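## Task

Carry the tote from the staging bench onto the work bench so that it rests entirely on the bench with nothing hanging past the edge. The stand's post is locked by a spring pin with a pull knob; once the pin is pulled the post falls unless supported. Raise the post by three holes (7.6 cm) and lock it again with the pin, without ever letting it drop and without lowering it quickly, even while supporting it. Set the wooden block from the tote on the stand's top plate. One or both robots may do the work. At the end both robots must have released everything and moved away, neither may be tipped over or left leaning, and nothing may be in its goal state only because a robot is holding it.

## Robot and tools

Robots: two identical Hello Robot Stretch 3 units, r1 and r2. Each has a two-wheel differential base (0.33 m long, 0.34 m wide, passive omni wheel at the rear), a lift carriage on a vertical mast, and one telescoping arm that sticks out to the robot's RIGHT side, ending in a wrist (yaw, pitch, roll) and a two-finger gripper. The base cannot slide sideways; to move the hand forward or back you drive the base. An on-the-spot turn pivots about the point midway between the drive wheels, 0.05 m behind the front edge. Stowed (arm in, wrist folded) the turn sweeps a 0.28 m radius; an unfolded level gripper reaches farther.

Frames: the base frame sits on the floor between the drive wheels, x forward, y left, z up. hand_pose is in this frame, at the fingertip meeting point; with all wrist joints at zero its x points up, y back toward the mast, z toward the robot's rear. The odometry frame is the base frame at scene start. Each robot reports in its own frames, so relative placement of the two robots can only be judged from images, lidar_m, wrist_depth_mm and head_depth_mm.

execute_actions(actions, cameras): actions is a list holding one action object or nothing (empty list = just report state and images). The action is keyed "r1" and/or "r2"; each entry may have:
- base: exactly one of {"translate_m": d} (relative drive from the base's last reported position, metres, -1 to 1, positive forward) or {"rotate_rad": d} (relative turn, radians, -3.2 to 3.2, positive counter-clockwise seen from above).
- joints: absolute targets by name: lift_m 0 to 1.1 (arm height); arm_m 0 to 0.52 (extension); wrist_yaw_rad -1.345 to 4.42 (0 along the arm, positive toward the front, 3.0 folded over the base); wrist_pitch_rad -1.57 to 0.451 (0 level, negative tips the fingers down); wrist_roll_rad -2.911 to 2.911 (0 fingers side by side); gripper_m -0.089 to 0.179 (bigger is wider; the real fingertip gap is about 0.007 m less when almost shut and 0.025 m less fully open, zero below 0.007); head_pan_rad -3.953 to 1.73 (0 ahead, positive left, -1.57 faces the arm); head_tilt_rad -1.53 to 0.419 (negative down).
- contact_limits: {"arm_m": effort percent 1 to 100}, stopping the arm motion once its effort hits that value (lower is softer; too low stops instantly); it also caps holding force until the next action.
All motions start together; no action runs past 15 s. Omitted joints or robots may keep pushing toward old targets. Any unknown key or out-of-range value rejects the whole call. cameras: list of r1_/r2_ head_camera, nav_camera, wrist_camera, or "all"; null/omitted gives all, [] gives none. If a result reports a stop, later motion calls in the same reply are skipped.

wait(seconds 0 to 10): commands nothing, then returns state and images. zoom_image(camera, region [x0,y0,x1,y1] pixels, at most 504x504): enlarges part of that camera's latest full image. finished_scene(scene): ends the current scene (give its number) irreversibly and reports success; the next task comes in its result. Replying with no tool call ends everything.

Results: base_status/joint_status tell how each motion of the last action ended: done (base: wheels turned the commanded amount, slip included), off_target (resting short, possibly still pushing), contact_stop, time_out, torque_fault (the last three drop the target and hold in place, unless slack or off). A stopped lift or arm goes slack until recommanded; a loaded slack lift may sink, and closing fingers on a surface lifts it. on_its_own describes uncommanded joints; its "held at" is the held target, not the position. motor_effort is percent of max, positive toward higher values, peak in brackets; readings carry sizable fixed bias and noise. Rest effort out of range suggests a load or push. Positive wheel effort drives forward. base_odometry is wheel-based (slip counts); turned_by_wheels and turned_by_imu give turning since last result; base_tilt in degrees (forward/right positive, up to ~4 degrees fixed bias). lidar_m: 12 sectors of 30 degrees, first straight ahead, counter-clockwise (4th left, 7th behind, 10th right), scanning 0.17 m above the floor, 0.15 to 12 m, "-" = nothing; sees table legs not tops, other robots but not itself or clear objects; own parts may block sectors 5, 6, 9, 10. wrist_depth_mm (45 to 1000) and head_depth_mm (280 to 4000, sideways image) are 7x7 grids of median depth in mm.

Speed: full speed (0.30 m/s, 1.9 rad/s) only with lift below 0.30, arm below 0.03 and wrist yaw above 2.54; otherwise 0.10 m/s and 0.63 rad/s.

Gripping: command gripper_m under the object's width; release by going at least 0.02 above the touch value. Status never confirms a grasp. Over-squeezing triggers a stall guard that weakens the grip; send a new value to regrip.

Safety: fold or unfold the wrist only with lift 0.32 to 0.95, pitch -0.4, roll near 0; once folded, the lift may go to 0.25. With yaw below -0.4 keep pitch at -0.5 or lower. Pushing with the hand above about 0.45 m, repeated pushes after a contact_stop, raised contact limits, driving while holding something fixed, or snagging furniture (worst in reverse) can tip a robot; back out in small steps, free the gripper, and drop lift to about 0.2 if still leaning. Robots never pressing into each other: bases already touching press hard with any further drive. When carrying together, travel differs up to 2.5 cm per metre, straining hands. Wrist servos cut out for 10 s after sustained overload. Avoid drops, slams, hard pushes, letting the post fall or descend fast, and anything falling. Stray loose objects may get nudged occasionally. The robot holds the last command while you think.

Each tool is called after "Request:" by a JSON object that holds its "method" and its "body", one argument or row to a line.

## Session

Request:
{"method": "execute_actions", "body": {
  "actions": []
}}

Scene clock: 0.00 s.
r1.base_odometry: x=+0.000 y=+0.000 heading=+0.000 (m, m, rad; r1's odometry frame)
r1.turned_by_wheels: +0.000 (rad since the last result)
r1.turned_by_imu: +0.000 (rad since the last result)
r1.base_tilt: forward=-1.1 right=+1.0 (deg)
r1.lidar_m: 3.03 1.64 1.17 1.10 1.13 1.49 3.58 1.91 1.65 0.96 3.71 1.73
r1.head_depth_mm: 1886 2720 - - 2990 2921 2000 / 1908 2949 - - - 2857 1977 / 1925 2992 - - - 2829 1938 / 1951 2986 - - - 2840 1945 / 1952 3116 - - - 2776 1939 / 1972 3166 - - - 2747 1926 / 1993 3075 3630 3692 3724 2711 1886
r1.base_status: not commanded
r1.joint_positions: lift_m=+0.480 arm_m=-0.003 wrist_yaw_rad=+2.847 wrist_pitch_rad=-0.423 wrist_roll_rad=+0.007 gripper_m=+0.037 head_pan_rad=+0.004 head_tilt_rad=+0.007
r1.joint_status: not commanded
r1.motor_effort: left_wheel=+0 right_wheel=+0 lift_m=+41 arm_m=+0 wrist_yaw_rad=+0 wrist_pitch_rad=+7 wrist_roll_rad=+0 gripper_m=+0 head_pan_rad=+0 head_tilt_rad=+1 (%)
r1.hand_pose: x=+0.0437 y=+0.0718 z=+0.4920 quat_wxyz=(+0.249, +0.708, +0.045, +0.660) (m; r1's base frame)
r1.wrist_depth_mm: 877 943 - - - - - / 920 - - - - - - / - - - - - - - / - - - - - - - / - 933 968 937 926 920 923 / 769 769 - 791 783 778 759 / 683 - 660 680 649 665 665
r2.base_odometry: x=+0.000 y=+0.000 heading=+0.000 (m, m, rad; r2's odometry frame)
r2.turned_by_wheels: +0.000 (rad since the last result)
r2.turned_by_imu: +0.000 (rad since the last result)
r2.base_tilt: forward=+0.1 right=+0.5 (deg)
r2.lidar_m: 2.31 1.81 1.48 3.65 1.13 1.11 2.00 2.10 1.25 1.10 1.10 1.30
r2.head_depth_mm: 1700 1940 1933 1911 1904 1883 1858 / 1712 2334 2424 2387 2378 2299 2194 / 1718 2517 3177 3171 3132 3035 2290 / 1719 2539 - - - 3618 2265 / 1732 2509 - - - 3517 2248 / 1748 2538 - - - 3476 2246 / 1754 2559 - - 3860 3528 2240
r2.base_status: not commanded
r2.joint_positions: lift_m=+0.407 arm_m=+0.000 wrist_yaw_rad=+2.801 wrist_pitch_rad=-0.500 wrist_roll_rad=-0.015 gripper_m=+0.037 head_pan_rad=+0.009 head_tilt_rad=+0.010
r2.joint_status: not commanded
r2.motor_effort: left_wheel=-1 right_wheel=+0 lift_m=+36 arm_m=-1 wrist_yaw_rad=+1 wrist_pitch_rad=+3 wrist_roll_rad=+0 gripper_m=-1 head_pan_rad=+0 head_tilt_rad=+1 (%)
r2.hand_pose: x=+0.0501 y=+0.0566 z=+0.4018 quat_wxyz=(+0.288, +0.700, +0.059, +0.651) (m; r2's base frame)
r2.wrist_depth_mm: - - - - - - - / - - - - - - - / - - - - - - - / - 885 910 900 883 889 900 / 727 753 731 721 727 736 735 / 619 - 629 618 634 614 624 / 529 517 - 538 519 535 535
pictures: r1_head_camera (sideways: a quarter turn clockwise sets it upright), r1_nav_camera (sideways: a quarter turn counterclockwise sets it upright), r1_wrist_camera, r2_head_camera (sideways: a quarter turn clockwise sets it upright), r2_nav_camera (sideways: a quarter turn counterclockwise sets it upright), r2_wrist_camera
Images, in order (width x height): r1_head_camera 896x504, r1_nav_camera 672x504, r1_wrist_camera 644x364, r2_head_camera 896x504, r2_nav_camera 672x504, r2_wrist_camera 644x364.

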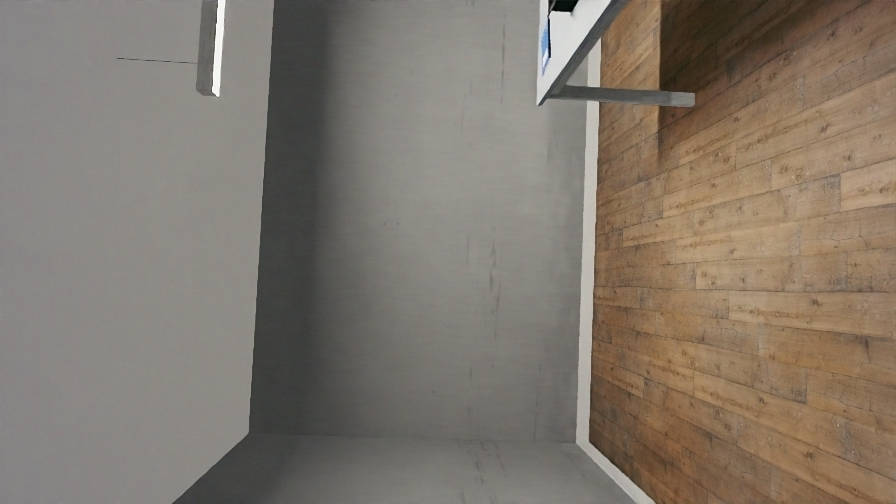

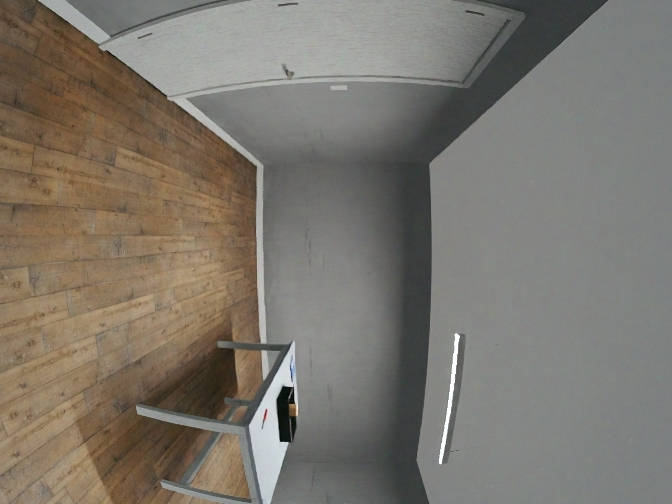

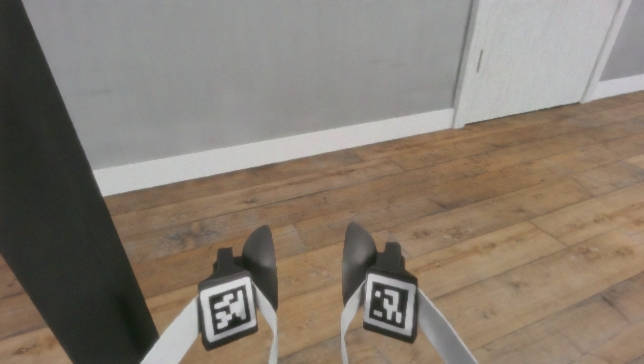

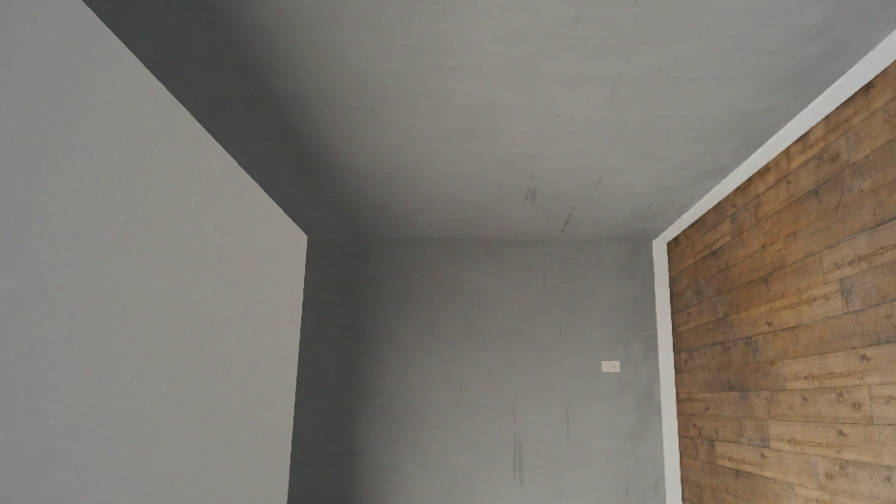

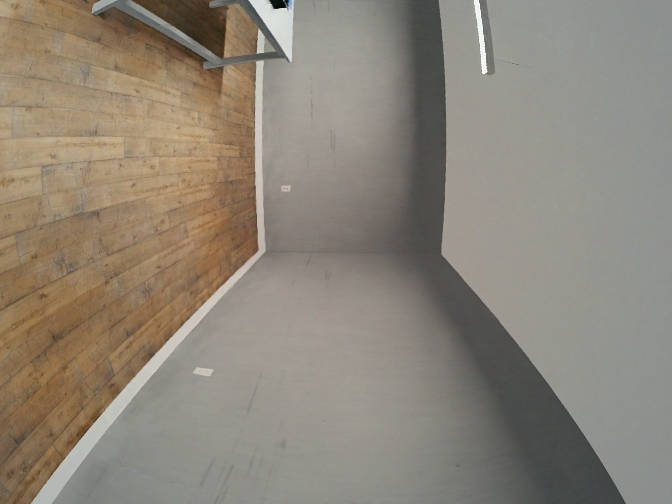

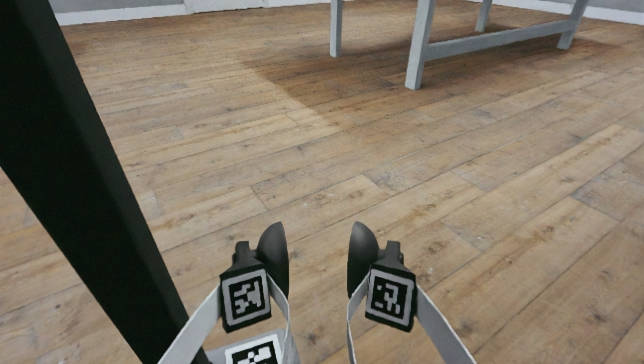

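Request:
{"method": "execute_actions", "body": {
  "actions": [
    {"r1":{"joints":{"head_pan_rad":-1.9,"head_tilt_rad":-0.4}},"r2":{"joints":{"head_pan_rad":1.7,"head_tilt_rad":-0.4}}}
  ],
  "cameras": ["r1_head_camera","r1_nav_camera","r2_head_camera","r2_nav_camera"]
}}

Scene clock: 3.87 s.
r1.base_odometry: x=+0.000 y=+0.000 heading=+0.000 (m, m, rad; r1's odometry frame)
r1.turned_by_wheels: +0.000 (rad since the last result)
r1.turned_by_imu: +0.001 (rad since the last result)
r1.base_tilt: forward=-1.0 right=+1.0 (deg)
r1.lidar_m: 3.01 1.63 1.17 1.10 1.13 1.49 3.60 1.91 1.65 0.96 3.71 1.73
r1.head_depth_mm: 3735 - - 1364 2136 1616 1312 / 3557 3883 - 1338 2093 1623 1314 / 3435 3714 3964 1248 2037 1611 1308 / 3272 3628 3816 1228 1982 1608 1296 / 3165 3405 3735 1296 1892 1483 1289 / 3046 3305 3581 2699 1958 1583 1282 / 2951 3196 3456 2851 2034 1571 1278
r1.base_status: not commanded
r1.joint_positions: lift_m=+0.480 arm_m=-0.003 wrist_yaw_rad=+2.847 wrist_pitch_rad=-0.423 wrist_roll_rad=+0.007 gripper_m=+0.037 head_pan_rad=-1.893 head_tilt_rad=-0.395
r1.joint_status: all done
r1.motor_effort: left_wheel=+0(1) right_wheel=+0(0) lift_m=+41(41) arm_m=+0(0) wrist_yaw_rad=+0(0) wrist_pitch_rad=+7(7) wrist_roll_rad=+0(0) gripper_m=+0(0) head_pan_rad=-5(61) head_tilt_rad=-3(26) (%)
r1.hand_pose: x=+0.0437 y=+0.0718 z=+0.4920 quat_wxyz=(+0.249, +0.708, +0.045, +0.660) (m; r1's base frame)
r1.wrist_depth_mm: 899 944 - - - - - / 920 - - - - - - / - - - - - - - / - - - - - - - / - 936 975 941 922 907 938 / 783 810 - 778 776 774 784 / 681 - 655 657 654 669 671
r2.base_odometry: x=+0.000 y=+0.000 heading=+0.000 (m, m, rad; r2's odometry frame)
r2.turned_by_wheels: +0.000 (rad since the last result)
r2.turned_by_imu: -0.001 (rad since the last result)
r2.base_tilt: forward=+0.4 right=+0.4 (deg)
r2.lidar_m: 2.32 1.81 1.49 3.67 1.13 1.11 2.01 2.11 1.25 1.10 1.10 1.29
r2.head_depth_mm: 3292 3440 3693 3719 2419 1773 1413 / 3219 3437 3754 3645 2379 1780 1395 / 3196 3480 3681 3705 2379 1750 1397 / 3246 3417 3687 3595 2380 1777 1394 / 3156 3393 3668 3655 2385 1766 1384 / 3141 3314 3622 3326 2354 1748 1390 / 3091 3190 3428 3619 - - -
r2.base_status: not commanded
r2.joint_positions: lift_m=+0.407 arm_m=+0.000 wrist_yaw_rad=+2.801 wrist_pitch_rad=-0.500 wrist_roll_rad=-0.015 gripper_m=+0.037 head_pan_rad=+1.693 head_tilt_rad=-0.395
r2.joint_status: all done
r2.motor_effort: left_wheel=-1(1) right_wheel=+0(0) lift_m=+35(35) arm_m=-1(1) wrist_yaw_rad=+1(0) wrist_pitch_rad=+3(3) wrist_roll_rad=+0(0) gripper_m=+0(0) head_pan_rad=+3(40) head_tilt_rad=-2(27) (%)
r2.hand_pose: x=+0.0501 y=+0.0566 z=+0.4018 quat_wxyz=(+0.288, +0.700, +0.059, +0.651) (m; r2's base frame)
r2.wrist_depth_mm: - - - - - - - / - - - - - - - / - - - - - - - / - 885 881 898 884 908 892 / 715 740 747 725 725 739 727 / 612 - 643 624 632 618 625 / 529 518 - 534 527 532 531
pictures: r1_head_camera (sideways: a quarter turn clockwise sets it upright), r1_nav_camera (sideways: a quarter turn counterclockwise sets it upright), r2_head_camera (sideways: a quarter turn clockwise sets it upright), r2_nav_camera (sideways: a quarter turn counterclockwise sets it upright)
Images, in order (width x height): r1_head_camera 896x504, r1_nav_camera 672x504, r2_head_camera 896x504, r2_nav_camera 672x504.

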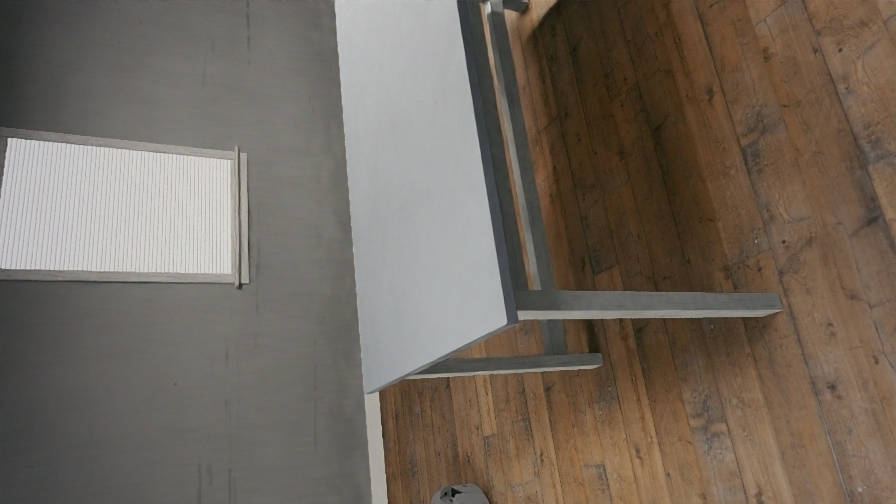

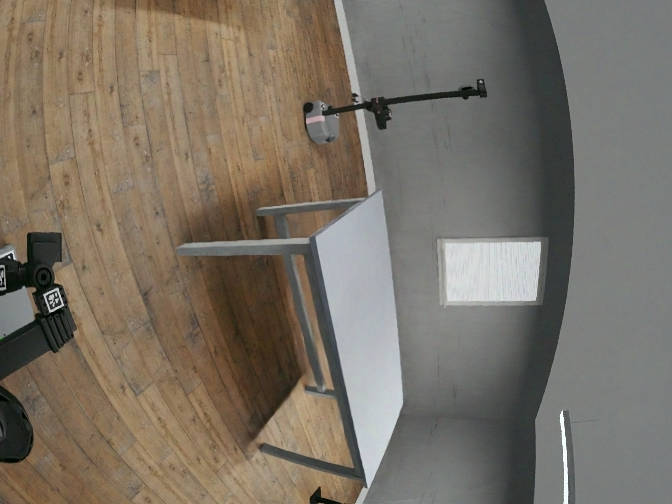

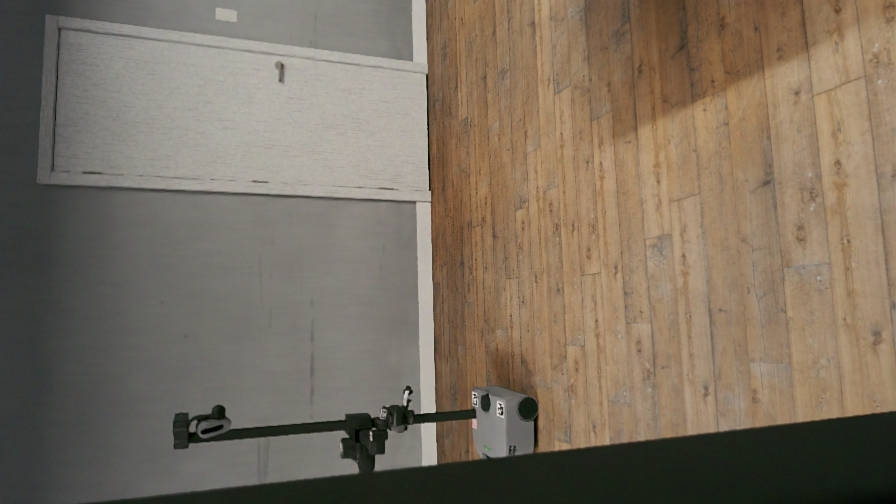

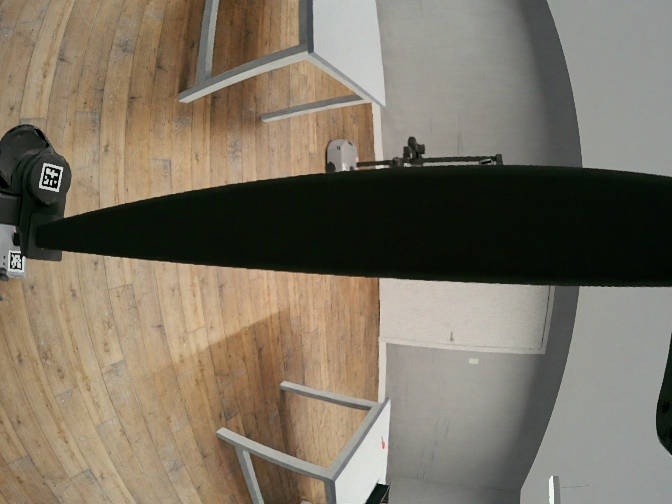

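Request:
{"method": "execute_actions", "body": {
  "actions": [
    {"r1":{"joints":{"head_pan_rad":-2.75,"head_tilt_rad":-0.3}},"r2":{"joints":{"head_pan_rad":0.9,"head_tilt_rad":-0.25}}}
  ],
  "cameras": ["r1_head_camera","r1_nav_camera","r2_head_camera"]
}}

Request:
{"method": "execute_actions", "body": {
  "actions": [
    {"r1":{"joints":{"head_pan_rad":-0.5,"head_tilt_rad":-0.25}},"r2":{"joints":{"head_pan_rad":-3.3,"head_tilt_rad":-0.3}}}
  ],
  "cameras": ["r1_head_camera","r2_nav_camera","r2_head_camera"]
}}

Scene clock: 8.30 s.
r1.base_odometry: x=+0.000 y=+0.000 heading=+0.000 (m, m, rad; r1's odometry frame)
r1.turned_by_wheels: +0.000 (rad since the last result)
r1.turned_by_imu: +0.001 (rad since the last result)
r1.base_tilt: forward=-1.1 right=+0.9 (deg)
r1.lidar_m: 3.02 1.63 1.17 1.10 1.13 1.49 3.59 1.91 1.65 0.96 3.69 1.74
r1.head_depth_mm: 3475 3750 3946 3736 2404 1776 1398 / 3633 3861 - 3728 2367 1775 1393 / 3780 - - 3644 2357 1747 1386 / 3949 - - 3567 2346 1725 1378 / - - - 3268 2214 1727 1376 / - - - 2885 2309 1714 1365 / - - - 1675 2294 1693 1357
r1.base_status: not commanded
r1.joint_positions: lift_m=+0.480 arm_m=-0.003 wrist_yaw_rad=+2.847 wrist_pitch_rad=-0.423 wrist_roll_rad=+0.007 gripper_m=+0.037 head_pan_rad=-2.743 head_tilt_rad=-0.310
r1.joint_status: all done
r1.motor_effort: left_wheel=+1(0) right_wheel=+0(0) lift_m=+41(41) arm_m=+1(1) wrist_yaw_rad=+1(1) wrist_pitch_rad=+7(7) wrist_roll_rad=+0(0) gripper_m=+0(0) head_pan_rad=-4(59) head_tilt_rad=+4(14) (%)
r1.hand_pose: x=+0.0437 y=+0.0718 z=+0.4920 quat_wxyz=(+0.249, +0.708, +0.045, +0.660) (m; r1's base frame)
r1.wrist_depth_mm: 864 940 - - - - - / 941 - - - - - - / - - - - - - - / - - - - - - - / - 923 969 906 904 921 900 / 753 778 - 768 776 765 775 / 687 - 659 658 638 665 679
r2.base_odometry: x=+0.000 y=+0.000 heading=+0.000 (m, m, rad; r2's odometry frame)
r2.turned_by_wheels: +0.000 (rad since the last result)
r2.turned_by_imu: -0.001 (rad since the last result)
r2.base_tilt: forward=+0.3 right=+0.4 (deg)
r2.lidar_m: 2.32 1.81 1.48 3.67 1.14 1.11 2.01 2.10 1.25 1.10 1.10 1.29
r2.head_depth_mm: 3015 3981 - - 2923 2086 1602 / 3062 - - - 3046 2108 1583 / 3035 - - 2234 3081 2016 1594 / 2710 - - 2272 1645 1841 1580 / 2878 - - 2358 2714 2106 1582 / 3148 - - - 2787 2053 1571 / 3140 3925 - - 2861 2070 1561
r2.base_status: not commanded
r2.joint_positions: lift_m=+0.407 arm_m=+0.000 wrist_yaw_rad=+2.801 wrist_pitch_rad=-0.500 wrist_roll_rad=-0.015 gripper_m=+0.037 head_pan_rad=+0.907 head_tilt_rad=-0.261
r2.joint_status: all done
r2.motor_effort: left_wheel=-1(1) right_wheel=+0(0) lift_m=+36(35) arm_m=+0(1) wrist_yaw_rad=+1(1) wrist_pitch_rad=+3(3) wrist_roll_rad=+0(0) gripper_m=+1(1) head_pan_rad=-3(37) head_tilt_rad=+4(20) (%)
r2.hand_pose: x=+0.0501 y=+0.0566 z=+0.4018 quat_wxyz=(+0.288, +0.700, +0.059, +0.651) (m; r2's base frame)
r2.wrist_depth_mm: - - - - - - - / - - - - - - - / - - - - - - - / - 896 904 900 890 894 917 / 732 743 738 741 736 731 728 / 616 - 638 613 634 623 611 / 531 521 - 535 523 539 537
pictures: r1_head_camera (sideways: a quarter turn clockwise sets it upright), r1_nav_camera (sideways: a quarter turn counterclockwise sets it upright), r2_head_camera (sideways: a quarter turn clockwise sets it upright)
Images, in order (width x height): r1_head_camera 896x504, r1_nav_camera 672x504, r2_head_camera 896x504.

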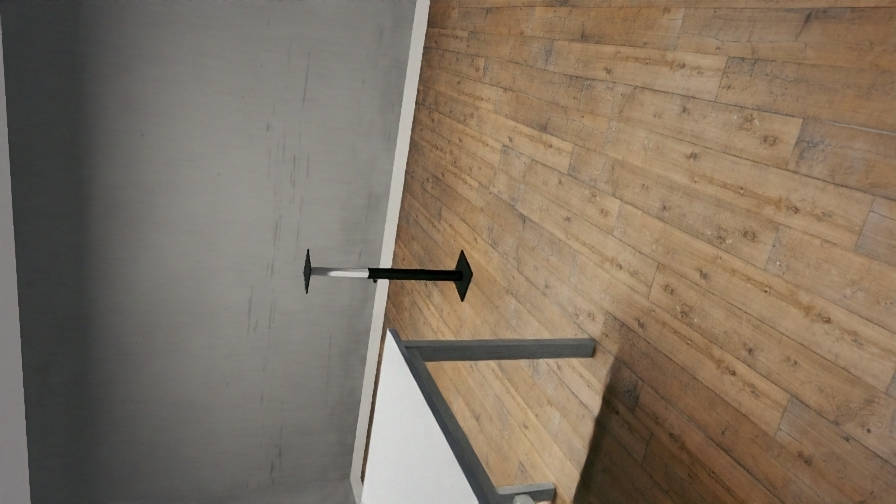

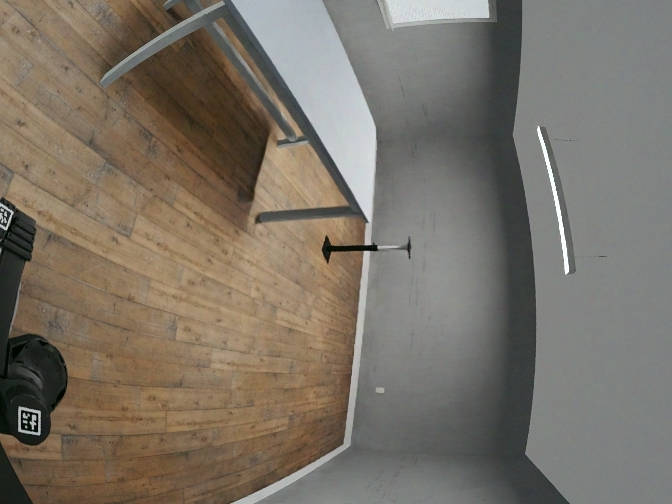

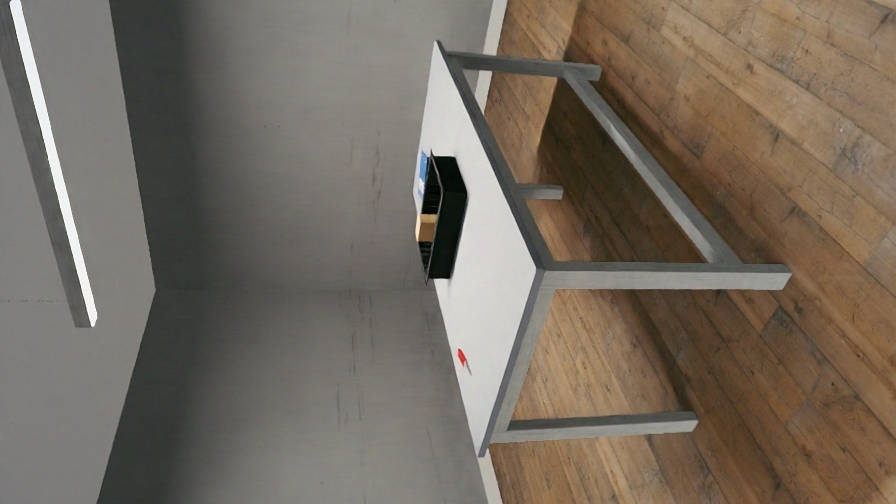

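Scene clock: 10.67 s.
r1.base_odometry: x=+0.000 y=+0.000 heading=+0.000 (m, m, rad; r1's odometry frame)
r1.turned_by_wheels: +0.000 (rad since the last result)
r1.turned_by_imu: +0.000 (rad since the last result)
r1.base_tilt: forward=-1.1 right=+0.9 (deg)
r1.lidar_m: 3.02 1.64 1.16 1.10 1.13 1.49 3.58 1.91 1.65 0.95 3.73 1.73
r1.head_depth_mm: 3919 - - - 2645 1870 1467 / 3870 - - 3362 2366 1869 1458 / 3919 - - 2416 2539 1864 1440 / - - - 2127 2300 1835 1441 / - - - 3495 2529 1833 1427 / 3984 - - 3746 2495 1815 1426 / 3796 - - 3981 2449 1797 1418
r1.base_status: not commanded
r1.joint_positions: lift_m=+0.480 arm_m=-0.003 wrist_yaw_rad=+2.847 wrist_pitch_rad=-0.423 wrist_roll_rad=+0.007 gripper_m=+0.037 head_pan_rad=-0.507 head_tilt_rad=-0.260
r1.joint_status: all done
r1.motor_effort: left_wheel=+1(0) right_wheel=+0(0) lift_m=+41(41) arm_m=+0(0) wrist_yaw_rad=+1(1) wrist_pitch_rad=+7(7) wrist_roll_rad=+0(0) gripper_m=+0(0) head_pan_rad=+4(60) head_tilt_rad=+4(9) (%)
r1.hand_pose: x=+0.0437 y=+0.0718 z=+0.4920 quat_wxyz=(+0.249, +0.708, +0.045, +0.660) (m; r1's base frame)
r1.wrist_depth_mm: 882 947 - - - - - / 961 - - - - - - / - - - - - - - / - - - - - - - / - 934 969 941 911 920 906 / 766 790 - 783 769 752 761 / 672 - 651 668 636 663 677
r2.base_odometry: x=+0.000 y=+0.000 heading=+0.000 (m, m, rad; r2's odometry frame)
r2.turned_by_wheels: +0.000 (rad since the last result)
r2.turned_by_imu: -0.001 (rad since the last result)
r2.base_tilt: forward=+0.3 right=+0.5 (deg)
r2.lidar_m: 2.32 1.81 1.48 3.65 1.14 1.11 2.00 2.11 1.25 1.10 1.10 1.30
r2.head_depth_mm: 3427 - - 2105 2443 2016 1480 / 3186 - - 2084 2674 1912 1534 / 3181 - - 2313 2806 1984 1517 / 3460 - - - 2660 1976 1526 / 3529 - - - 2766 1969 1521 / 3507 - - - 2805 1982 1517 / 3518 - - - 2818 1970 1524
r2.base_status: not commanded
r2.joint_positions: lift_m=+0.407 arm_m=+0.000 wrist_yaw_rad=+2.801 wrist_pitch_rad=-0.500 wrist_roll_rad=-0.015 gripper_m=+0.037 head_pan_rad=-3.293 head_tilt_rad=-0.296
r2.joint_status: all done
r2.motor_effort: left_wheel=-1(1) right_wheel=+0(0) lift_m=+35(35) arm_m=-1(1) wrist_yaw_rad=+1(0) wrist_pitch_rad=+4(3) wrist_roll_rad=+0(0) gripper_m=+0(0) head_pan_rad=-3(40) head_tilt_rad=-2(7) (%)
r2.hand_pose: x=+0.0501 y=+0.0566 z=+0.4018 quat_wxyz=(+0.288, +0.700, +0.059, +0.651) (m; r2's base frame)
r2.wrist_depth_mm: - - - - - - - / - - - - - - - / - - - - - - - / - 881 890 893 894 906 893 / 707 740 735 736 729 734 744 / 614 - 635 615 630 618 612 / 535 525 - 538 523 531 534
pictures: r1_head_camera (sideways: a quarter turn clockwise sets it upright), r2_head_camera (sideways: a quarter turn clockwise sets it upright), r2_nav_camera (sideways: a quarter turn counterclockwise sets it upright)
Images, in order (width x height): r1_head_camera 896x504, r2_head_camera 896x504, r2_nav_camera 672x504.

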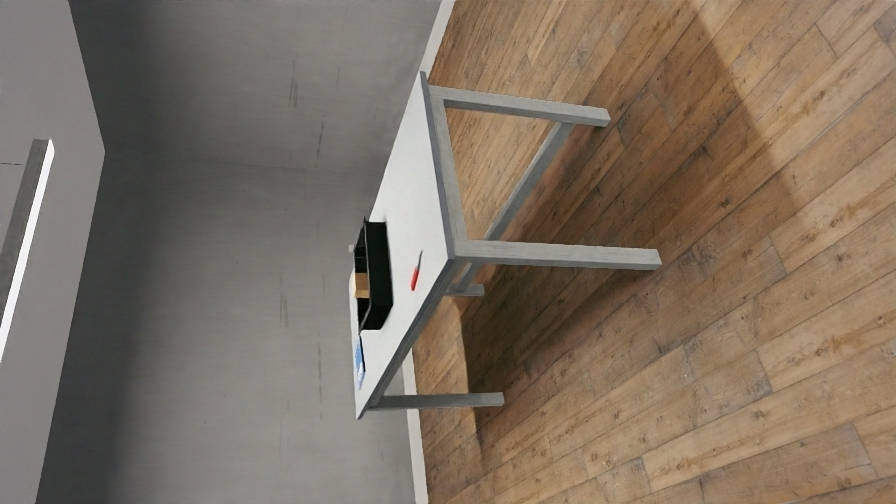

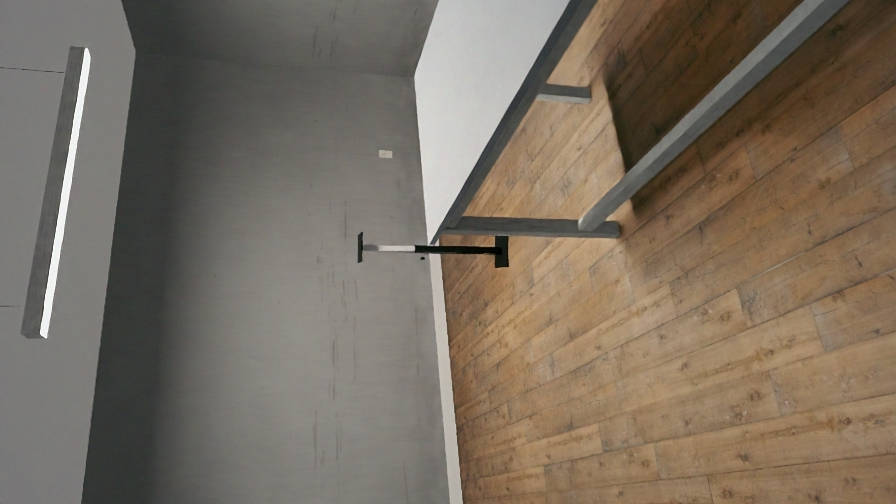

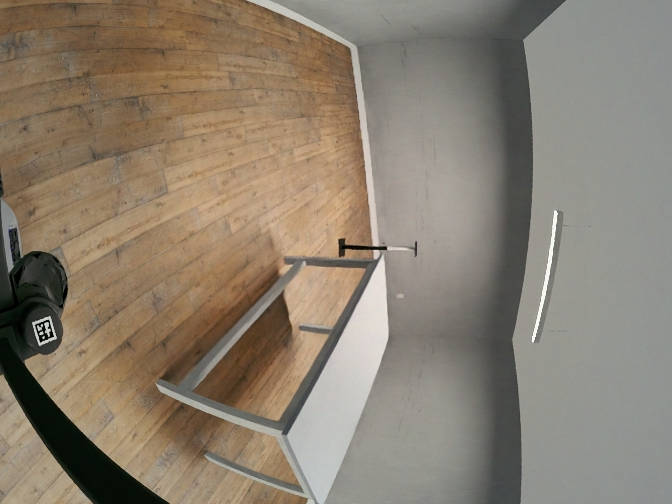

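Request:
{"method": "execute_actions", "body": {
  "actions": [
    {"r1":{"joints":{"lift_m":0.27,"wrist_yaw_rad":3.0,"wrist_pitch_rad":-0.4,"head_pan_rad":-1.2,"head_tilt_rad":-0.6},"base":{"rotate_rad":-0.22}},"r2":{"joints":{"lift_m":0.27,"wrist_yaw_rad":3.0,"wrist_pitch_rad":-0.4,"head_pan_rad":-1.9,"head_tilt_rad":-0.6}}}
  ],
  "cameras": []
}}

Request:
{"method": "execute_actions", "body": {
  "actions": [
    {"r1":{"base":{"translate_m":0.4}},"r2":{"base":{"rotate_rad":-2.585}}}
  ],
  "cameras": []
}}

Request:
{"method": "execute_actions", "body": {
  "actions": [
    {"r1":{"base":{"translate_m":0.94}},"r2":{"base":{"translate_m":-1.0}}}
  ],
  "cameras": ["r1_nav_camera","r2_nav_camera"]
}}

Scene clock: 23.87 s.
r1.base_odometry: x=+0.000 y=+0.000 heading=-0.220 (m, m, rad; r1's odometry frame)
r1.turned_by_wheels: -0.220 (rad since the last result)
r1.turned_by_imu: -0.222 (rad since the last result)
r1.base_tilt: forward=-1.0 right=+0.9 (deg)
r1.lidar_m: 3.02 2.22 1.29 1.11 1.10 1.27 2.17 1.91 1.83 0.96 2.40 1.74
r1.head_depth_mm: 3034 3335 1242 1095 1647 1398 1180 / 2979 3317 2819 2004 1625 1384 1177 / 3073 3404 2956 2156 1668 1378 1173 / 3091 3348 2584 2127 1677 1374 1172 / 3114 3542 2901 2110 1670 1366 1173 / 3183 3560 2894 2111 1648 1359 1163 / 3179 3578 2871 2081 1653 1363 1153
r1.base_status: done
r1.joint_positions: lift_m=+0.270 arm_m=-0.003 wrist_yaw_rad=+2.997 wrist_pitch_rad=-0.419 wrist_roll_rad=+0.007 gripper_m=+0.037 head_pan_rad=-1.193 head_tilt_rad=-0.592
r1.joint_status: all done
r1.motor_effort: left_wheel=+4(10) right_wheel=-3(5) lift_m=+36(36) arm_m=+0(0) wrist_yaw_rad=+3(2) wrist_pitch_rad=+9(9) wrist_roll_rad=+0(0) gripper_m=+0(0) head_pan_rad=-4(56) head_tilt_rad=-4(26) (%)
r1.hand_pose: x=+0.0111 y=+0.0797 z=+0.2827 quat_wxyz=(+0.197, +0.703, +0.096, +0.677) (m; r1's base frame)
r1.wrist_depth_mm: - 950 - - - - - / 869 - - - - - - / 903 - - - - - - / 772 - 782 765 779 771 750 / 623 - 662 625 615 611 599 / 524 527 - 524 510 521 510 / 461 472 - - 433 445 445
r2.base_odometry: x=+0.000 y=+0.000 heading=+0.000 (m, m, rad; r2's odometry frame)
r2.turned_by_wheels: +0.000 (rad since the last result)
r2.turned_by_imu: -0.001 (rad since the last result)
r2.base_tilt: forward=+0.3 right=+0.3 (deg)
r2.lidar_m: 2.32 1.81 1.48 3.66 1.14 1.11 2.00 2.10 1.25 1.10 1.10 1.29
r2.head_depth_mm: 1334 1519 1757 2057 1839 1478 1232 / 1236 1396 1583 1828 1845 1478 1235 / 1151 1288 1453 1645 1776 1483 1228 / 1078 1195 1337 1513 1715 1481 1227 / 1016 1118 1238 1391 1581 1462 1240 / 956 1041 1155 1289 1442 1476 1222 / 901 982 1080 1194 1336 1424 1219
r2.base_status: not commanded
r2.joint_positions: lift_m=+0.270 arm_m=+0.000 wrist_yaw_rad=+2.996 wrist_pitch_rad=-0.419 wrist_roll_rad=-0.015 gripper_m=+0.037 head_pan_rad=-1.907 head_tilt_rad=-0.592
r2.joint_status: all done
r2.motor_effort: left_wheel=-1(1) right_wheel=+0(0) lift_m=+26(29) arm_m=-1(1) wrist_yaw_rad=+6(6) wrist_pitch_rad=+5(5) wrist_roll_rad=+0(0) gripper_m=+0(0) head_pan_rad=+3(41) head_tilt_rad=-4(23) (%)
r2.hand_pose: x=+0.0112 y=+0.0774 z=+0.2827 quat_wxyz=(+0.196, +0.695, +0.098, +0.685) (m; r2's base frame)
r2.wrist_depth_mm: - - - - - - - / - - - - - - - / - - - - - - - / 761 758 761 768 760 774 788 / 600 602 628 611 599 602 604 / 498 503 - 520 511 498 503 / 436 - - - 417 422 427
pictures: none
No camera images: the call's "cameras" was empty. Leave "cameras" out to get every camera's image.

Scene clock: 26.93 s.
r1.base_odometry: x=+0.390 y=-0.087 heading=-0.220 (m, m, rad; r1's odometry frame)
r1.turned_by_wheels: +0.000 (rad since the last result)
r1.turned_by_imu: -0.001 (rad since the last result)
r1.base_tilt: forward=-1.1 right=+1.0 (deg)
r1.lidar_m: 2.63 2.50 1.39 1.21 1.21 1.39 2.38 2.20 1.04 1.59 2.43 1.36
r1.head_depth_mm: 2881 3178 2996 2174 1701 1390 1180 / 2942 3275 2965 2143 1691 1387 1185 / 2936 3230 2502 2148 1683 1388 1167 / 2985 3326 2911 2131 1680 1374 1174 / 3056 3414 2890 2116 1647 1378 1162 / 3094 3451 2838 2105 1650 1364 1166 / 3118 3484 2820 2071 1644 1355 1162
r1.base_status: done
r1.joint_positions: lift_m=+0.270 arm_m=-0.003 wrist_yaw_rad=+2.998 wrist_pitch_rad=-0.418 wrist_roll_rad=+0.007 gripper_m=+0.037 head_pan_rad=-1.193 head_tilt_rad=-0.592
r1.joint_status: not commanded
r1.motor_effort: left_wheel=+5(15) right_wheel=-3(5) lift_m=+36(36) arm_m=-1(1) wrist_yaw_rad=+3(3) wrist_pitch_rad=+9(9) wrist_roll_rad=+0(0) gripper_m=+0(0) head_pan_rad=-5(4) head_tilt_rad=-3(4) (%)
r1.hand_pose: x=+0.0109 y=+0.0797 z=+0.2828 quat_wxyz=(+0.197, +0.703, +0.096, +0.677) (m; r1's base frame)
r1.wrist_depth_mm: - - - - - - - / - - - - - - - / - - - - - - - / 776 - 764 778 767 755 750 / 624 - 639 620 618 614 610 / 530 523 - 518 515 511 516 / 460 464 - - 433 448 439
r2.base_odometry: x=+0.000 y=+0.000 heading=-2.585 (m, m, rad; r2's odometry frame)
r2.turned_by_wheels: -2.585 (rad since the last result)
r2.turned_by_imu: -2.572 (rad since the last result)
r2.base_tilt: forward=+0.4 right=+0.4 (deg)
r2.lidar_m: 1.95 1.22 1.09 1.10 1.33 2.54 1.69 1.48 2.41 1.11 1.14 2.19
r2.head_depth_mm: 3125 3423 3640 2445 1839 1478 1235 / 3143 3468 3626 2419 1824 1483 1228 / 3112 3458 3586 2436 1856 1470 1220 / 2992 3423 2746 2429 1822 1469 1230 / 3110 3421 3560 2398 1835 1473 1224 / 3132 3426 3544 2404 1814 1472 1220 / 3128 3460 3292 2197 1812 1454 1224
r2.base_status: done
r2.joint_positions: lift_m=+0.270 arm_m=+0.000 wrist_yaw_rad=+2.997 wrist_pitch_rad=-0.419 wrist_roll_rad=-0.015 gripper_m=+0.037 head_pan_rad=-1.907 head_tilt_rad=-0.593
r2.joint_status: not commanded
r2.motor_effort: left_wheel=+2(9) right_wheel=-2(6) lift_m=+26(26) arm_m=-1(1) wrist_yaw_rad=+5(6) wrist_pitch_rad=+5(5) wrist_roll_rad=-1(0) gripper_m=-1(0) head_pan_rad=+3(3) head_tilt_rad=-4(3) (%)
r2.hand_pose: x=+0.0111 y=+0.0774 z=+0.2827 quat_wxyz=(+0.196, +0.695, +0.098, +0.685) (m; r2's base frame)
r2.wrist_depth_mm: - - - - 994 958 900 / - - - - - - 960 / - - - - - - 990 / 753 765 763 770 781 760 770 / 603 593 630 595 600 604 608 / 500 500 - 523 515 504 505 / 440 - - - 412 424 427
pictures: none
No camera images: the call's "cameras" was empty. Leave "cameras" out to get every camera's image.

Scene clock: 31.93 s.
r1.base_odometry: x=+1.308 y=-0.292 heading=-0.220 (m, m, rad; r1's odometry frame)
r1.turned_by_wheels: +0.000 (rad since the last result)
r1.turned_by_imu: -0.003 (rad since the last result)
r1.base_tilt: forward=-1.1 right=+0.9 (deg)
r1.lidar_m: 1.69 3.04 1.72 1.45 1.45 1.68 2.87 1.64 1.96 1.83 0.58 1.37
r1.head_depth_mm: 2695 2975 2977 2151 1692 1403 1186 / 2660 3030 2956 2156 1674 1387 1182 / 2684 3017 2805 2052 1683 1387 1174 / 2784 3148 2189 2006 1663 1382 1174 / 2813 3165 1192 937 1607 1302 1166 / 2827 3194 1182 864 813 1336 1160 / 2919 3205 1176 858 1511 1359 1160
r1.base_status: done
r1.joint_positions: lift_m=+0.270 arm_m=-0.003 wrist_yaw_rad=+2.998 wrist_pitch_rad=-0.418 wrist_roll_rad=+0.007 gripper_m=+0.037 head_pan_rad=-1.193 head_tilt_rad=-0.593
r1.joint_status: not commanded
r1.motor_effort: left_wheel=+4(17) right_wheel=-3(5) lift_m=+36(36) arm_m=+0(0) wrist_yaw_rad=+3(3) wrist_pitch_rad=+9(9) wrist_roll_rad=+0(0) gripper_m=+1(0) head_pan_rad=-5(5) head_tilt_rad=-3(4) (%)
r1.hand_pose: x=+0.0109 y=+0.0797 z=+0.2828 quat_wxyz=(+0.197, +0.703, +0.096, +0.677) (m; r1's base frame)
r1.wrist_depth_mm: - - - - - - - / - - - - - - - / - - - - - - - / 792 - 756 771 780 766 752 / 630 - 644 628 623 616 612 / 526 527 - 522 518 516 517 / 453 465 - - 431 440 441
r2.base_odometry: x=+0.849 y=+0.528 heading=-2.585 (m, m, rad; r2's odometry frame)
r2.turned_by_wheels: +0.000 (rad since the last result)
r2.turned_by_imu: +0.000 (rad since the last result)
r2.base_tilt: forward=+0.3 right=+0.3 (deg)
r2.lidar_m: 2.54 1.59 1.43 1.43 1.73 3.21 1.10 0.68 0.64 3.34 1.98 1.65
r2.head_depth_mm: 2875 3123 3421 1007 816 1483 1175 / 2831 3127 3317 1002 825 1019 1156 / 2811 3066 3362 2246 1701 1474 1198 / 2729 3019 3267 2190 1847 1472 1230 / 2832 3175 3283 2217 1826 1473 1221 / 2823 3128 3344 2406 1818 1467 1218 / 2834 3123 3400 2401 1810 1464 1224
r2.base_status: done
r2.joint_positions: lift_m=+0.270 arm_m=+0.000 wrist_yaw_rad=+2.997 wrist_pitch_rad=-0.419 wrist_roll_rad=-0.015 gripper_m=+0.037 head_pan_rad=-1.907 head_tilt_rad=-0.593
r2.joint_status: not commanded
r2.motor_effort: left_wheel=+1(5) right_wheel=-1(8) lift_m=+26(26) arm_m=-1(1) wrist_yaw_rad=+4(5) wrist_pitch_rad=+5(5) wrist_roll_rad=+0(0) gripper_m=+0(1) head_pan_rad=+3(2) head_tilt_rad=-3(3) (%)
r2.hand_pose: x=+0.0110 y=+0.0775 z=+0.2828 quat_wxyz=(+0.196, +0.695, +0.098, +0.685) (m; r2's base frame)
r2.wrist_depth_mm: - - - - - - - / - - - - - - - / - - - - - - - / 750 774 780 760 769 764 755 / 601 608 636 605 608 603 607 / 501 501 - 519 509 499 502 / 437 - - - 416 427 430
pictures: r1_nav_camera (sideways: a quarter turn counterclockwise sets it upright), r2_nav_camera (sideways: a quarter turn counterclockwise sets it upright)
Images, in order (width x height): r1_nav_camera 672x504, r2_nav_camera 672x504.

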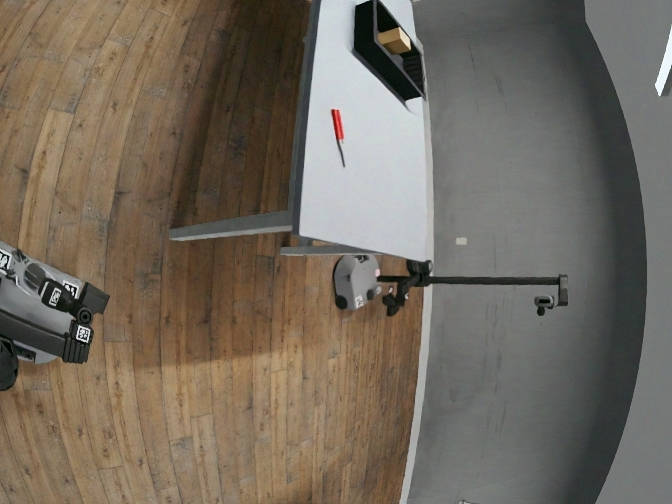

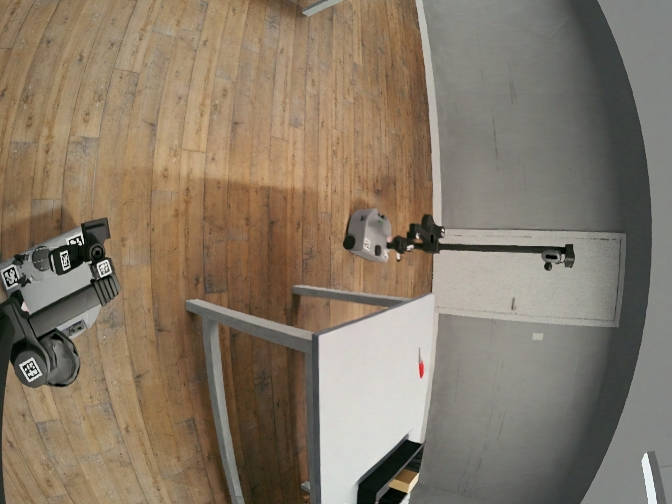

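Request:
{"method": "execute_actions", "body": {
  "actions": [
    {"r1":{"base":{"translate_m":0.65}},"r2":{"base":{"translate_m":-0.7}}}
  ],
  "cameras": []
}}

Request:
{"method": "execute_actions", "body": {
  "actions": [
    {"r1":{"base":{"rotate_rad":0.27}},"r2":{"base":{"rotate_rad":-0.338}}}
  ],
  "cameras": []
}}

Request:
{"method": "execute_actions", "body": {
  "actions": [
    {"r1":{"base":{"translate_m":0.3},"joints":{"lift_m":0.9,"head_pan_rad":-1.57,"head_tilt_rad":-0.7}},"r2":{"base":{"translate_m":-0.25},"joints":{"lift_m":0.9,"head_pan_rad":-1.57,"head_tilt_rad":-0.7}}}
  ],
  "cameras": ["r1_head_camera","r2_head_camera","r1_nav_camera"]
}}

Scene clock: 44.87 s.
r1.base_odometry: x=+1.942 y=-0.433 heading=-0.219 (m, m, rad; r1's odometry frame)
r1.turned_by_wheels: +0.000 (rad since the last result)
r1.turned_by_imu: -0.001 (rad since the last result)
r1.base_tilt: forward=-1.1 right=+0.9 (deg)
r1.lidar_m: 1.05 2.55 1.94 1.62 1.62 1.89 3.18 2.20 0.55 1.02 1.02 1.16
r1.head_depth_mm: 2533 2782 3009 893 696 587 1186 / 2539 2892 2944 886 693 586 1178 / 2585 2887 2928 880 689 597 1173 / 2589 2881 1589 879 686 596 1172 / 2655 2962 2917 821 684 610 1165 / 2698 2985 1015 799 685 607 1161 / 2718 3081 1172 788 676 1265 1154
r1.base_status: done
r1.joint_positions: lift_m=+0.270 arm_m=-0.003 wrist_yaw_rad=+2.998 wrist_pitch_rad=-0.418 wrist_roll_rad=+0.007 gripper_m=+0.037 head_pan_rad=-1.193 head_tilt_rad=-0.593
r1.joint_status: not commanded
r1.motor_effort: left_wheel=+4(15) right_wheel=-3(7) lift_m=+36(36) arm_m=+0(0) wrist_yaw_rad=+2(3) wrist_pitch_rad=+9(9) wrist_roll_rad=+0(0) gripper_m=+0(0) head_pan_rad=-5(5) head_tilt_rad=-4(4) (%)
r1.hand_pose: x=+0.0109 y=+0.0797 z=+0.2828 quat_wxyz=(+0.197, +0.703, +0.096, +0.677) (m; r1's base frame)
r1.wrist_depth_mm: - - - - - - - / - - - - - - - / - - - - - - - / 779 - 781 787 775 783 755 / 632 - 647 630 621 617 608 / 523 524 - 513 517 515 514 / 462 465 - - 434 445 443
r2.base_odometry: x=+1.443 y=+0.899 heading=-2.585 (m, m, rad; r2's odometry frame)
r2.turned_by_wheels: +0.000 (rad since the last result)
r2.turned_by_imu: -0.001 (rad since the last result)
r2.base_tilt: forward=+0.3 right=+0.3 (deg)
r2.lidar_m: 2.94 1.84 1.66 1.67 2.01 2.55 0.68 0.43 0.38 0.38 0.47 2.23
r2.head_depth_mm: 2604 2880 3155 879 703 609 1199 / 2621 2875 3206 954 708 606 1203 / 2626 2976 3161 951 758 607 1204 / 1329 2789 3071 993 753 605 1200 / 2653 2902 3158 993 751 603 1200 / 2575 2909 3106 987 750 603 1197 / 2638 2912 3170 986 749 601 1195
r2.base_status: done
r2.joint_positions: lift_m=+0.270 arm_m=+0.000 wrist_yaw_rad=+2.997 wrist_pitch_rad=-0.419 wrist_roll_rad=-0.015 gripper_m=+0.037 head_pan_rad=-1.907 head_tilt_rad=-0.593
r2.joint_status: not commanded
r2.motor_effort: left_wheel=+1(5) right_wheel=-1(7) lift_m=+26(26) arm_m=+0(1) wrist_yaw_rad=+5(4) wrist_pitch_rad=+5(5) wrist_roll_rad=+0(0) gripper_m=+0(1) head_pan_rad=+3(3) head_tilt_rad=-3(4) (%)
r2.hand_pose: x=+0.0110 y=+0.0775 z=+0.2828 quat_wxyz=(+0.196, +0.695, +0.098, +0.685) (m; r2's base frame)
r2.wrist_depth_mm: - - - - - - - / - - - - - - - / - - - - - - - / 768 780 758 767 772 773 756 / 598 604 630 610 604 606 600 / 500 500 - 519 511 500 500 / 442 - - - 416 427 427
pictures: none
No camera images: the call's "cameras" was empty. Leave "cameras" out to get every camera's image.

Scene clock: 46.13 s.
r1.base_odometry: x=+1.942 y=-0.433 heading=+0.050 (m, m, rad; r1's odometry frame)
r1.turned_by_wheels: +0.270 (rad since the last result)
r1.turned_by_imu: +0.274 (rad since the last result)
r1.base_tilt: forward=-1.1 right=+0.9 (deg)
r1.lidar_m: 2.56 2.37 1.72 1.63 1.68 2.32 2.20 0.55 0.56 1.02 1.06 1.05
r1.head_depth_mm: 2489 2726 2804 891 699 574 1139 / 2595 2865 2990 885 693 572 1174 / 2685 2977 2959 832 691 598 1172 / 2807 3158 1048 809 687 615 1165 / 2947 3332 1194 831 683 1304 1163 / 3049 3449 1186 777 679 1367 1162 / 3190 3497 1167 860 698 1358 1161
r1.base_status: done
r1.joint_positions: lift_m=+0.270 arm_m=-0.003 wrist_yaw_rad=+2.998 wrist_pitch_rad=-0.418 wrist_roll_rad=+0.007 gripper_m=+0.037 head_pan_rad=-1.193 head_tilt_rad=-0.593
r1.joint_status: not commanded
r1.motor_effort: left_wheel=-2(12) right_wheel=+3(8) lift_m=+36(35) arm_m=+0(0) wrist_yaw_rad=+3(3) wrist_pitch_rad=+9(9) wrist_roll_rad=+0(0) gripper_m=+0(0) head_pan_rad=-5(4) head_tilt_rad=-4(4) (%)
r1.hand_pose: x=+0.0109 y=+0.0797 z=+0.2828 quat_wxyz=(+0.197, +0.703, +0.096, +0.677) (m; r1's base frame)
r1.wrist_depth_mm: - - - - - - - / - - - - - - - / - - - - - - - / 760 - 779 774 785 762 752 / 629 - 639 628 628 620 611 / 524 518 - 519 518 518 516 / 458 460 - - 433 443 448
r2.base_odometry: x=+1.443 y=+0.899 heading=-2.923 (m, m, rad; r2's odometry frame)
r2.turned_by_wheels: -0.338 (rad since the last result)
r2.turned_by_imu: -0.336 (rad since the last result)
r2.base_tilt: forward=+0.4 right=+0.4 (deg)
r2.lidar_m: 2.23 2.35 1.72 1.66 1.72 2.36 2.55 0.54 0.40 0.38 0.40 0.54
r2.head_depth_mm: 3099 3459 3585 1009 759 1370 1172 / 2976 3385 3500 1004 755 662 1229 / 2860 3186 3443 942 729 624 1229 / 2817 3076 3364 903 718 603 1229 / 2667 2995 3226 949 727 605 1203 / 2632 2876 3093 993 747 602 1135 / 2528 2722 2970 989 748 603 542
r2.base_status: done
r2.joint_positions: lift_m=+0.270 arm_m=+0.000 wrist_yaw_rad=+2.997 wrist_pitch_rad=-0.419 wrist_roll_rad=-0.015 gripper_m=+0.037 head_pan_rad=-1.907 head_tilt_rad=-0.593
r2.joint_status: not commanded
r2.motor_effort: left_wheel=+2(8) right_wheel=-1(5) lift_m=+26(27) arm_m=-1(1) wrist_yaw_rad=+4(4) wrist_pitch_rad=+5(5) wrist_roll_rad=+0(0) gripper_m=+1(0) head_pan_rad=+3(3) head_tilt_rad=-4(3) (%)
r2.hand_pose: x=+0.0110 y=+0.0775 z=+0.2828 quat_wxyz=(+0.196, +0.695, +0.098, +0.685) (m; r2's base frame)
r2.wrist_depth_mm: - - - - - - - / - - - - - - - / - - - - - - - / 765 756 769 761 764 777 768 / 599 602 623 599 605 598 602 / 499 499 - 524 510 501 502 / 437 - - - 416 428 424
pictures: none
No camera images: the call's "cameras" was empty. Leave "cameras" out to get every camera's image.

Scene clock: 52.70 s.
r1.base_odometry: x=+2.242 y=-0.418 heading=+0.050 (m, m, rad; r1's odometry frame)
r1.turned_by_wheels: +0.000 (rad since the last result)
r1.turned_by_imu: +0.000 (rad since the last result)
r1.base_tilt: forward=-1.0 right=+1.0 (deg)
r1.lidar_m: 2.26 2.33 1.72 1.64 1.69 2.32 2.50 0.79 1.06 1.01 1.05 0.77
r1.head_depth_mm: 2659 2963 1012 781 674 - 1117 / 2628 2951 1009 756 672 - 1129 / 2545 2953 925 704 651 - 1110 / 1096 2866 934 706 647 - - / 2640 2955 933 699 654 - 1126 / 2633 2976 977 740 625 1268 1115 / 2656 2940 976 759 623 1282 1116
r1.base_status: done
r1.joint_positions: lift_m=+0.900 arm_m=-0.003 wrist_yaw_rad=+2.998 wrist_pitch_rad=-0.418 wrist_roll_rad=+0.007 gripper_m=+0.037 head_pan_rad=-1.563 head_tilt_rad=-0.691
r1.joint_status: all done
r1.motor_effort: left_wheel=-1(14) right_wheel=+2(9) lift_m=+47(47) arm_m=+0(0) wrist_yaw_rad=+2(2) wrist_pitch_rad=+9(9) wrist_roll_rad=+0(0) gripper_m=+0(0) head_pan_rad=-5(38) head_tilt_rad=-6(14) (%)
r1.hand_pose: x=+0.0109 y=+0.0798 z=+0.9125 quat_wxyz=(+0.197, +0.703, +0.096, +0.677) (m; r1's base frame)
r1.wrist_depth_mm: - - - - - - - / - - - - - - - / - - - - - - - / - - - - - - - / - - - - - - - / - - - - - - - / - - - - - - -
r2.base_odometry: x=+1.687 y=+0.953 heading=-2.922 (m, m, rad; r2's odometry frame)
r2.turned_by_wheels: +0.000 (rad since the last result)
r2.turned_by_imu: -0.001 (rad since the last result)
r2.base_tilt: forward=+0.3 right=+0.3 (deg)
r2.lidar_m: 2.47 2.35 1.72 1.66 1.72 2.36 2.30 0.54 0.40 0.38 0.40 0.54
r2.head_depth_mm: 2656 2945 2886 866 708 - 978 / 2658 2968 2920 810 705 - 984 / 2653 2951 1006 830 683 - - / 1362 2852 1003 831 682 - - / 2516 2916 1105 803 682 - 974 / 2610 2921 1152 854 676 610 1142 / 2643 2933 1152 851 678 604 1171
r2.base_status: done
r2.joint_positions: lift_m=+0.900 arm_m=+0.000 wrist_yaw_rad=+2.997 wrist_pitch_rad=-0.418 wrist_roll_rad=-0.015 gripper_m=+0.037 head_pan_rad=-1.577 head_tilt_rad=-0.691
r2.joint_status: all done
r2.motor_effort: left_wheel=+2(9) right_wheel=-1(7) lift_m=+44(45) arm_m=-1(1) wrist_yaw_rad=+4(4) wrist_pitch_rad=+5(5) wrist_roll_rad=+0(0) gripper_m=-1(0) head_pan_rad=+3(26) head_tilt_rad=-5(15) (%)
r2.hand_pose: x=+0.0110 y=+0.0775 z=+0.9123 quat_wxyz=(+0.196, +0.695, +0.098, +0.685) (m; r2's base frame)
r2.wrist_depth_mm: - - - - - - - / - - - - - - - / - - - - - - - / - - - - - - - / - - - - - - - / - - - - - - - / - - - - - - -
pictures: r1_head_camera (sideways: a quarter turn clockwise sets it upright), r1_nav_camera (sideways: a quarter turn counterclockwise sets it upright), r2_head_camera (sideways: a quarter turn clockwise sets it upright)
Images, in order (width x height): r1_head_camera 896x504, r1_nav_camera 672x504, r2_head_camera 896x504.

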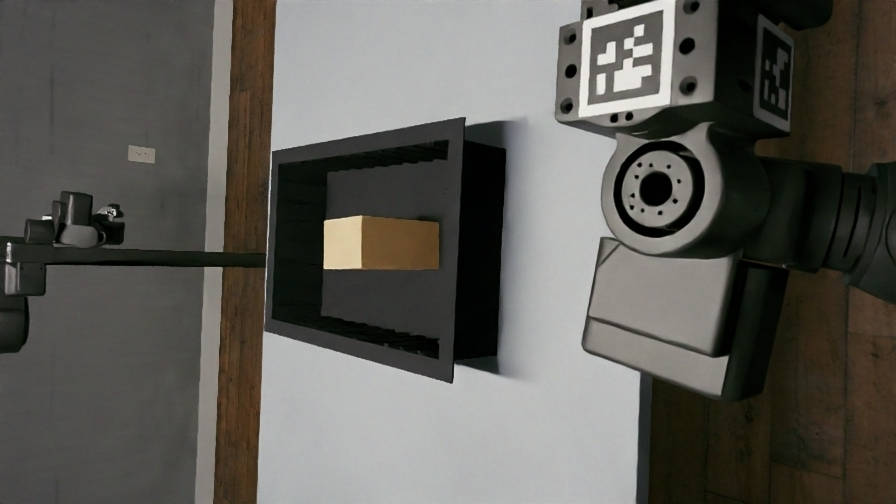

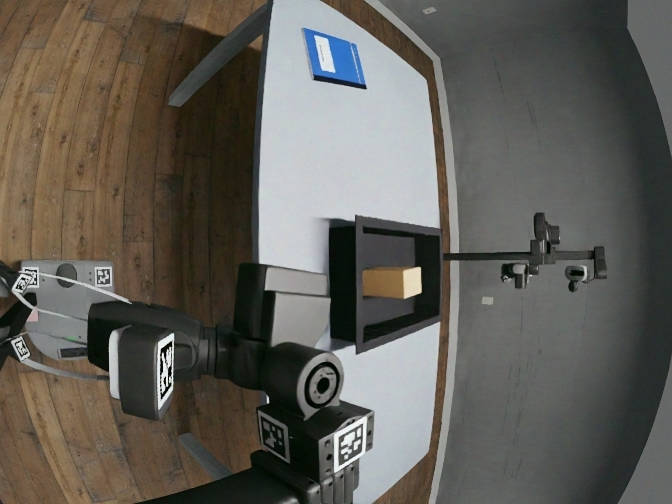

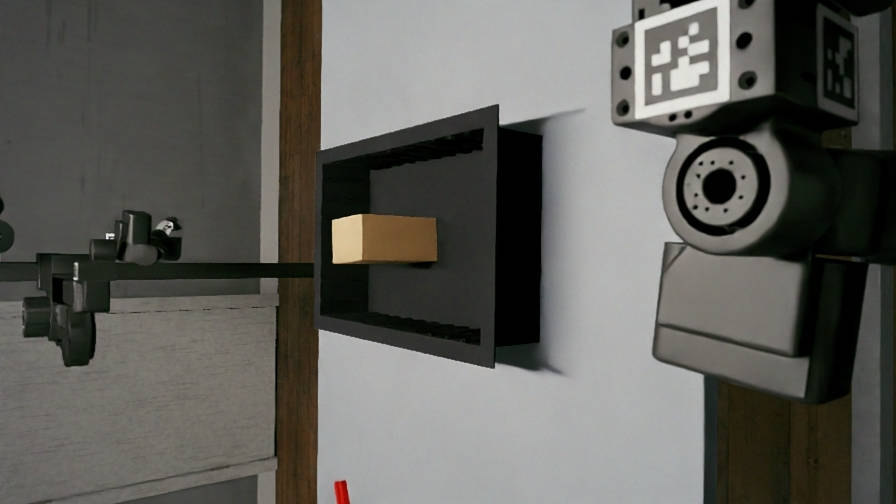

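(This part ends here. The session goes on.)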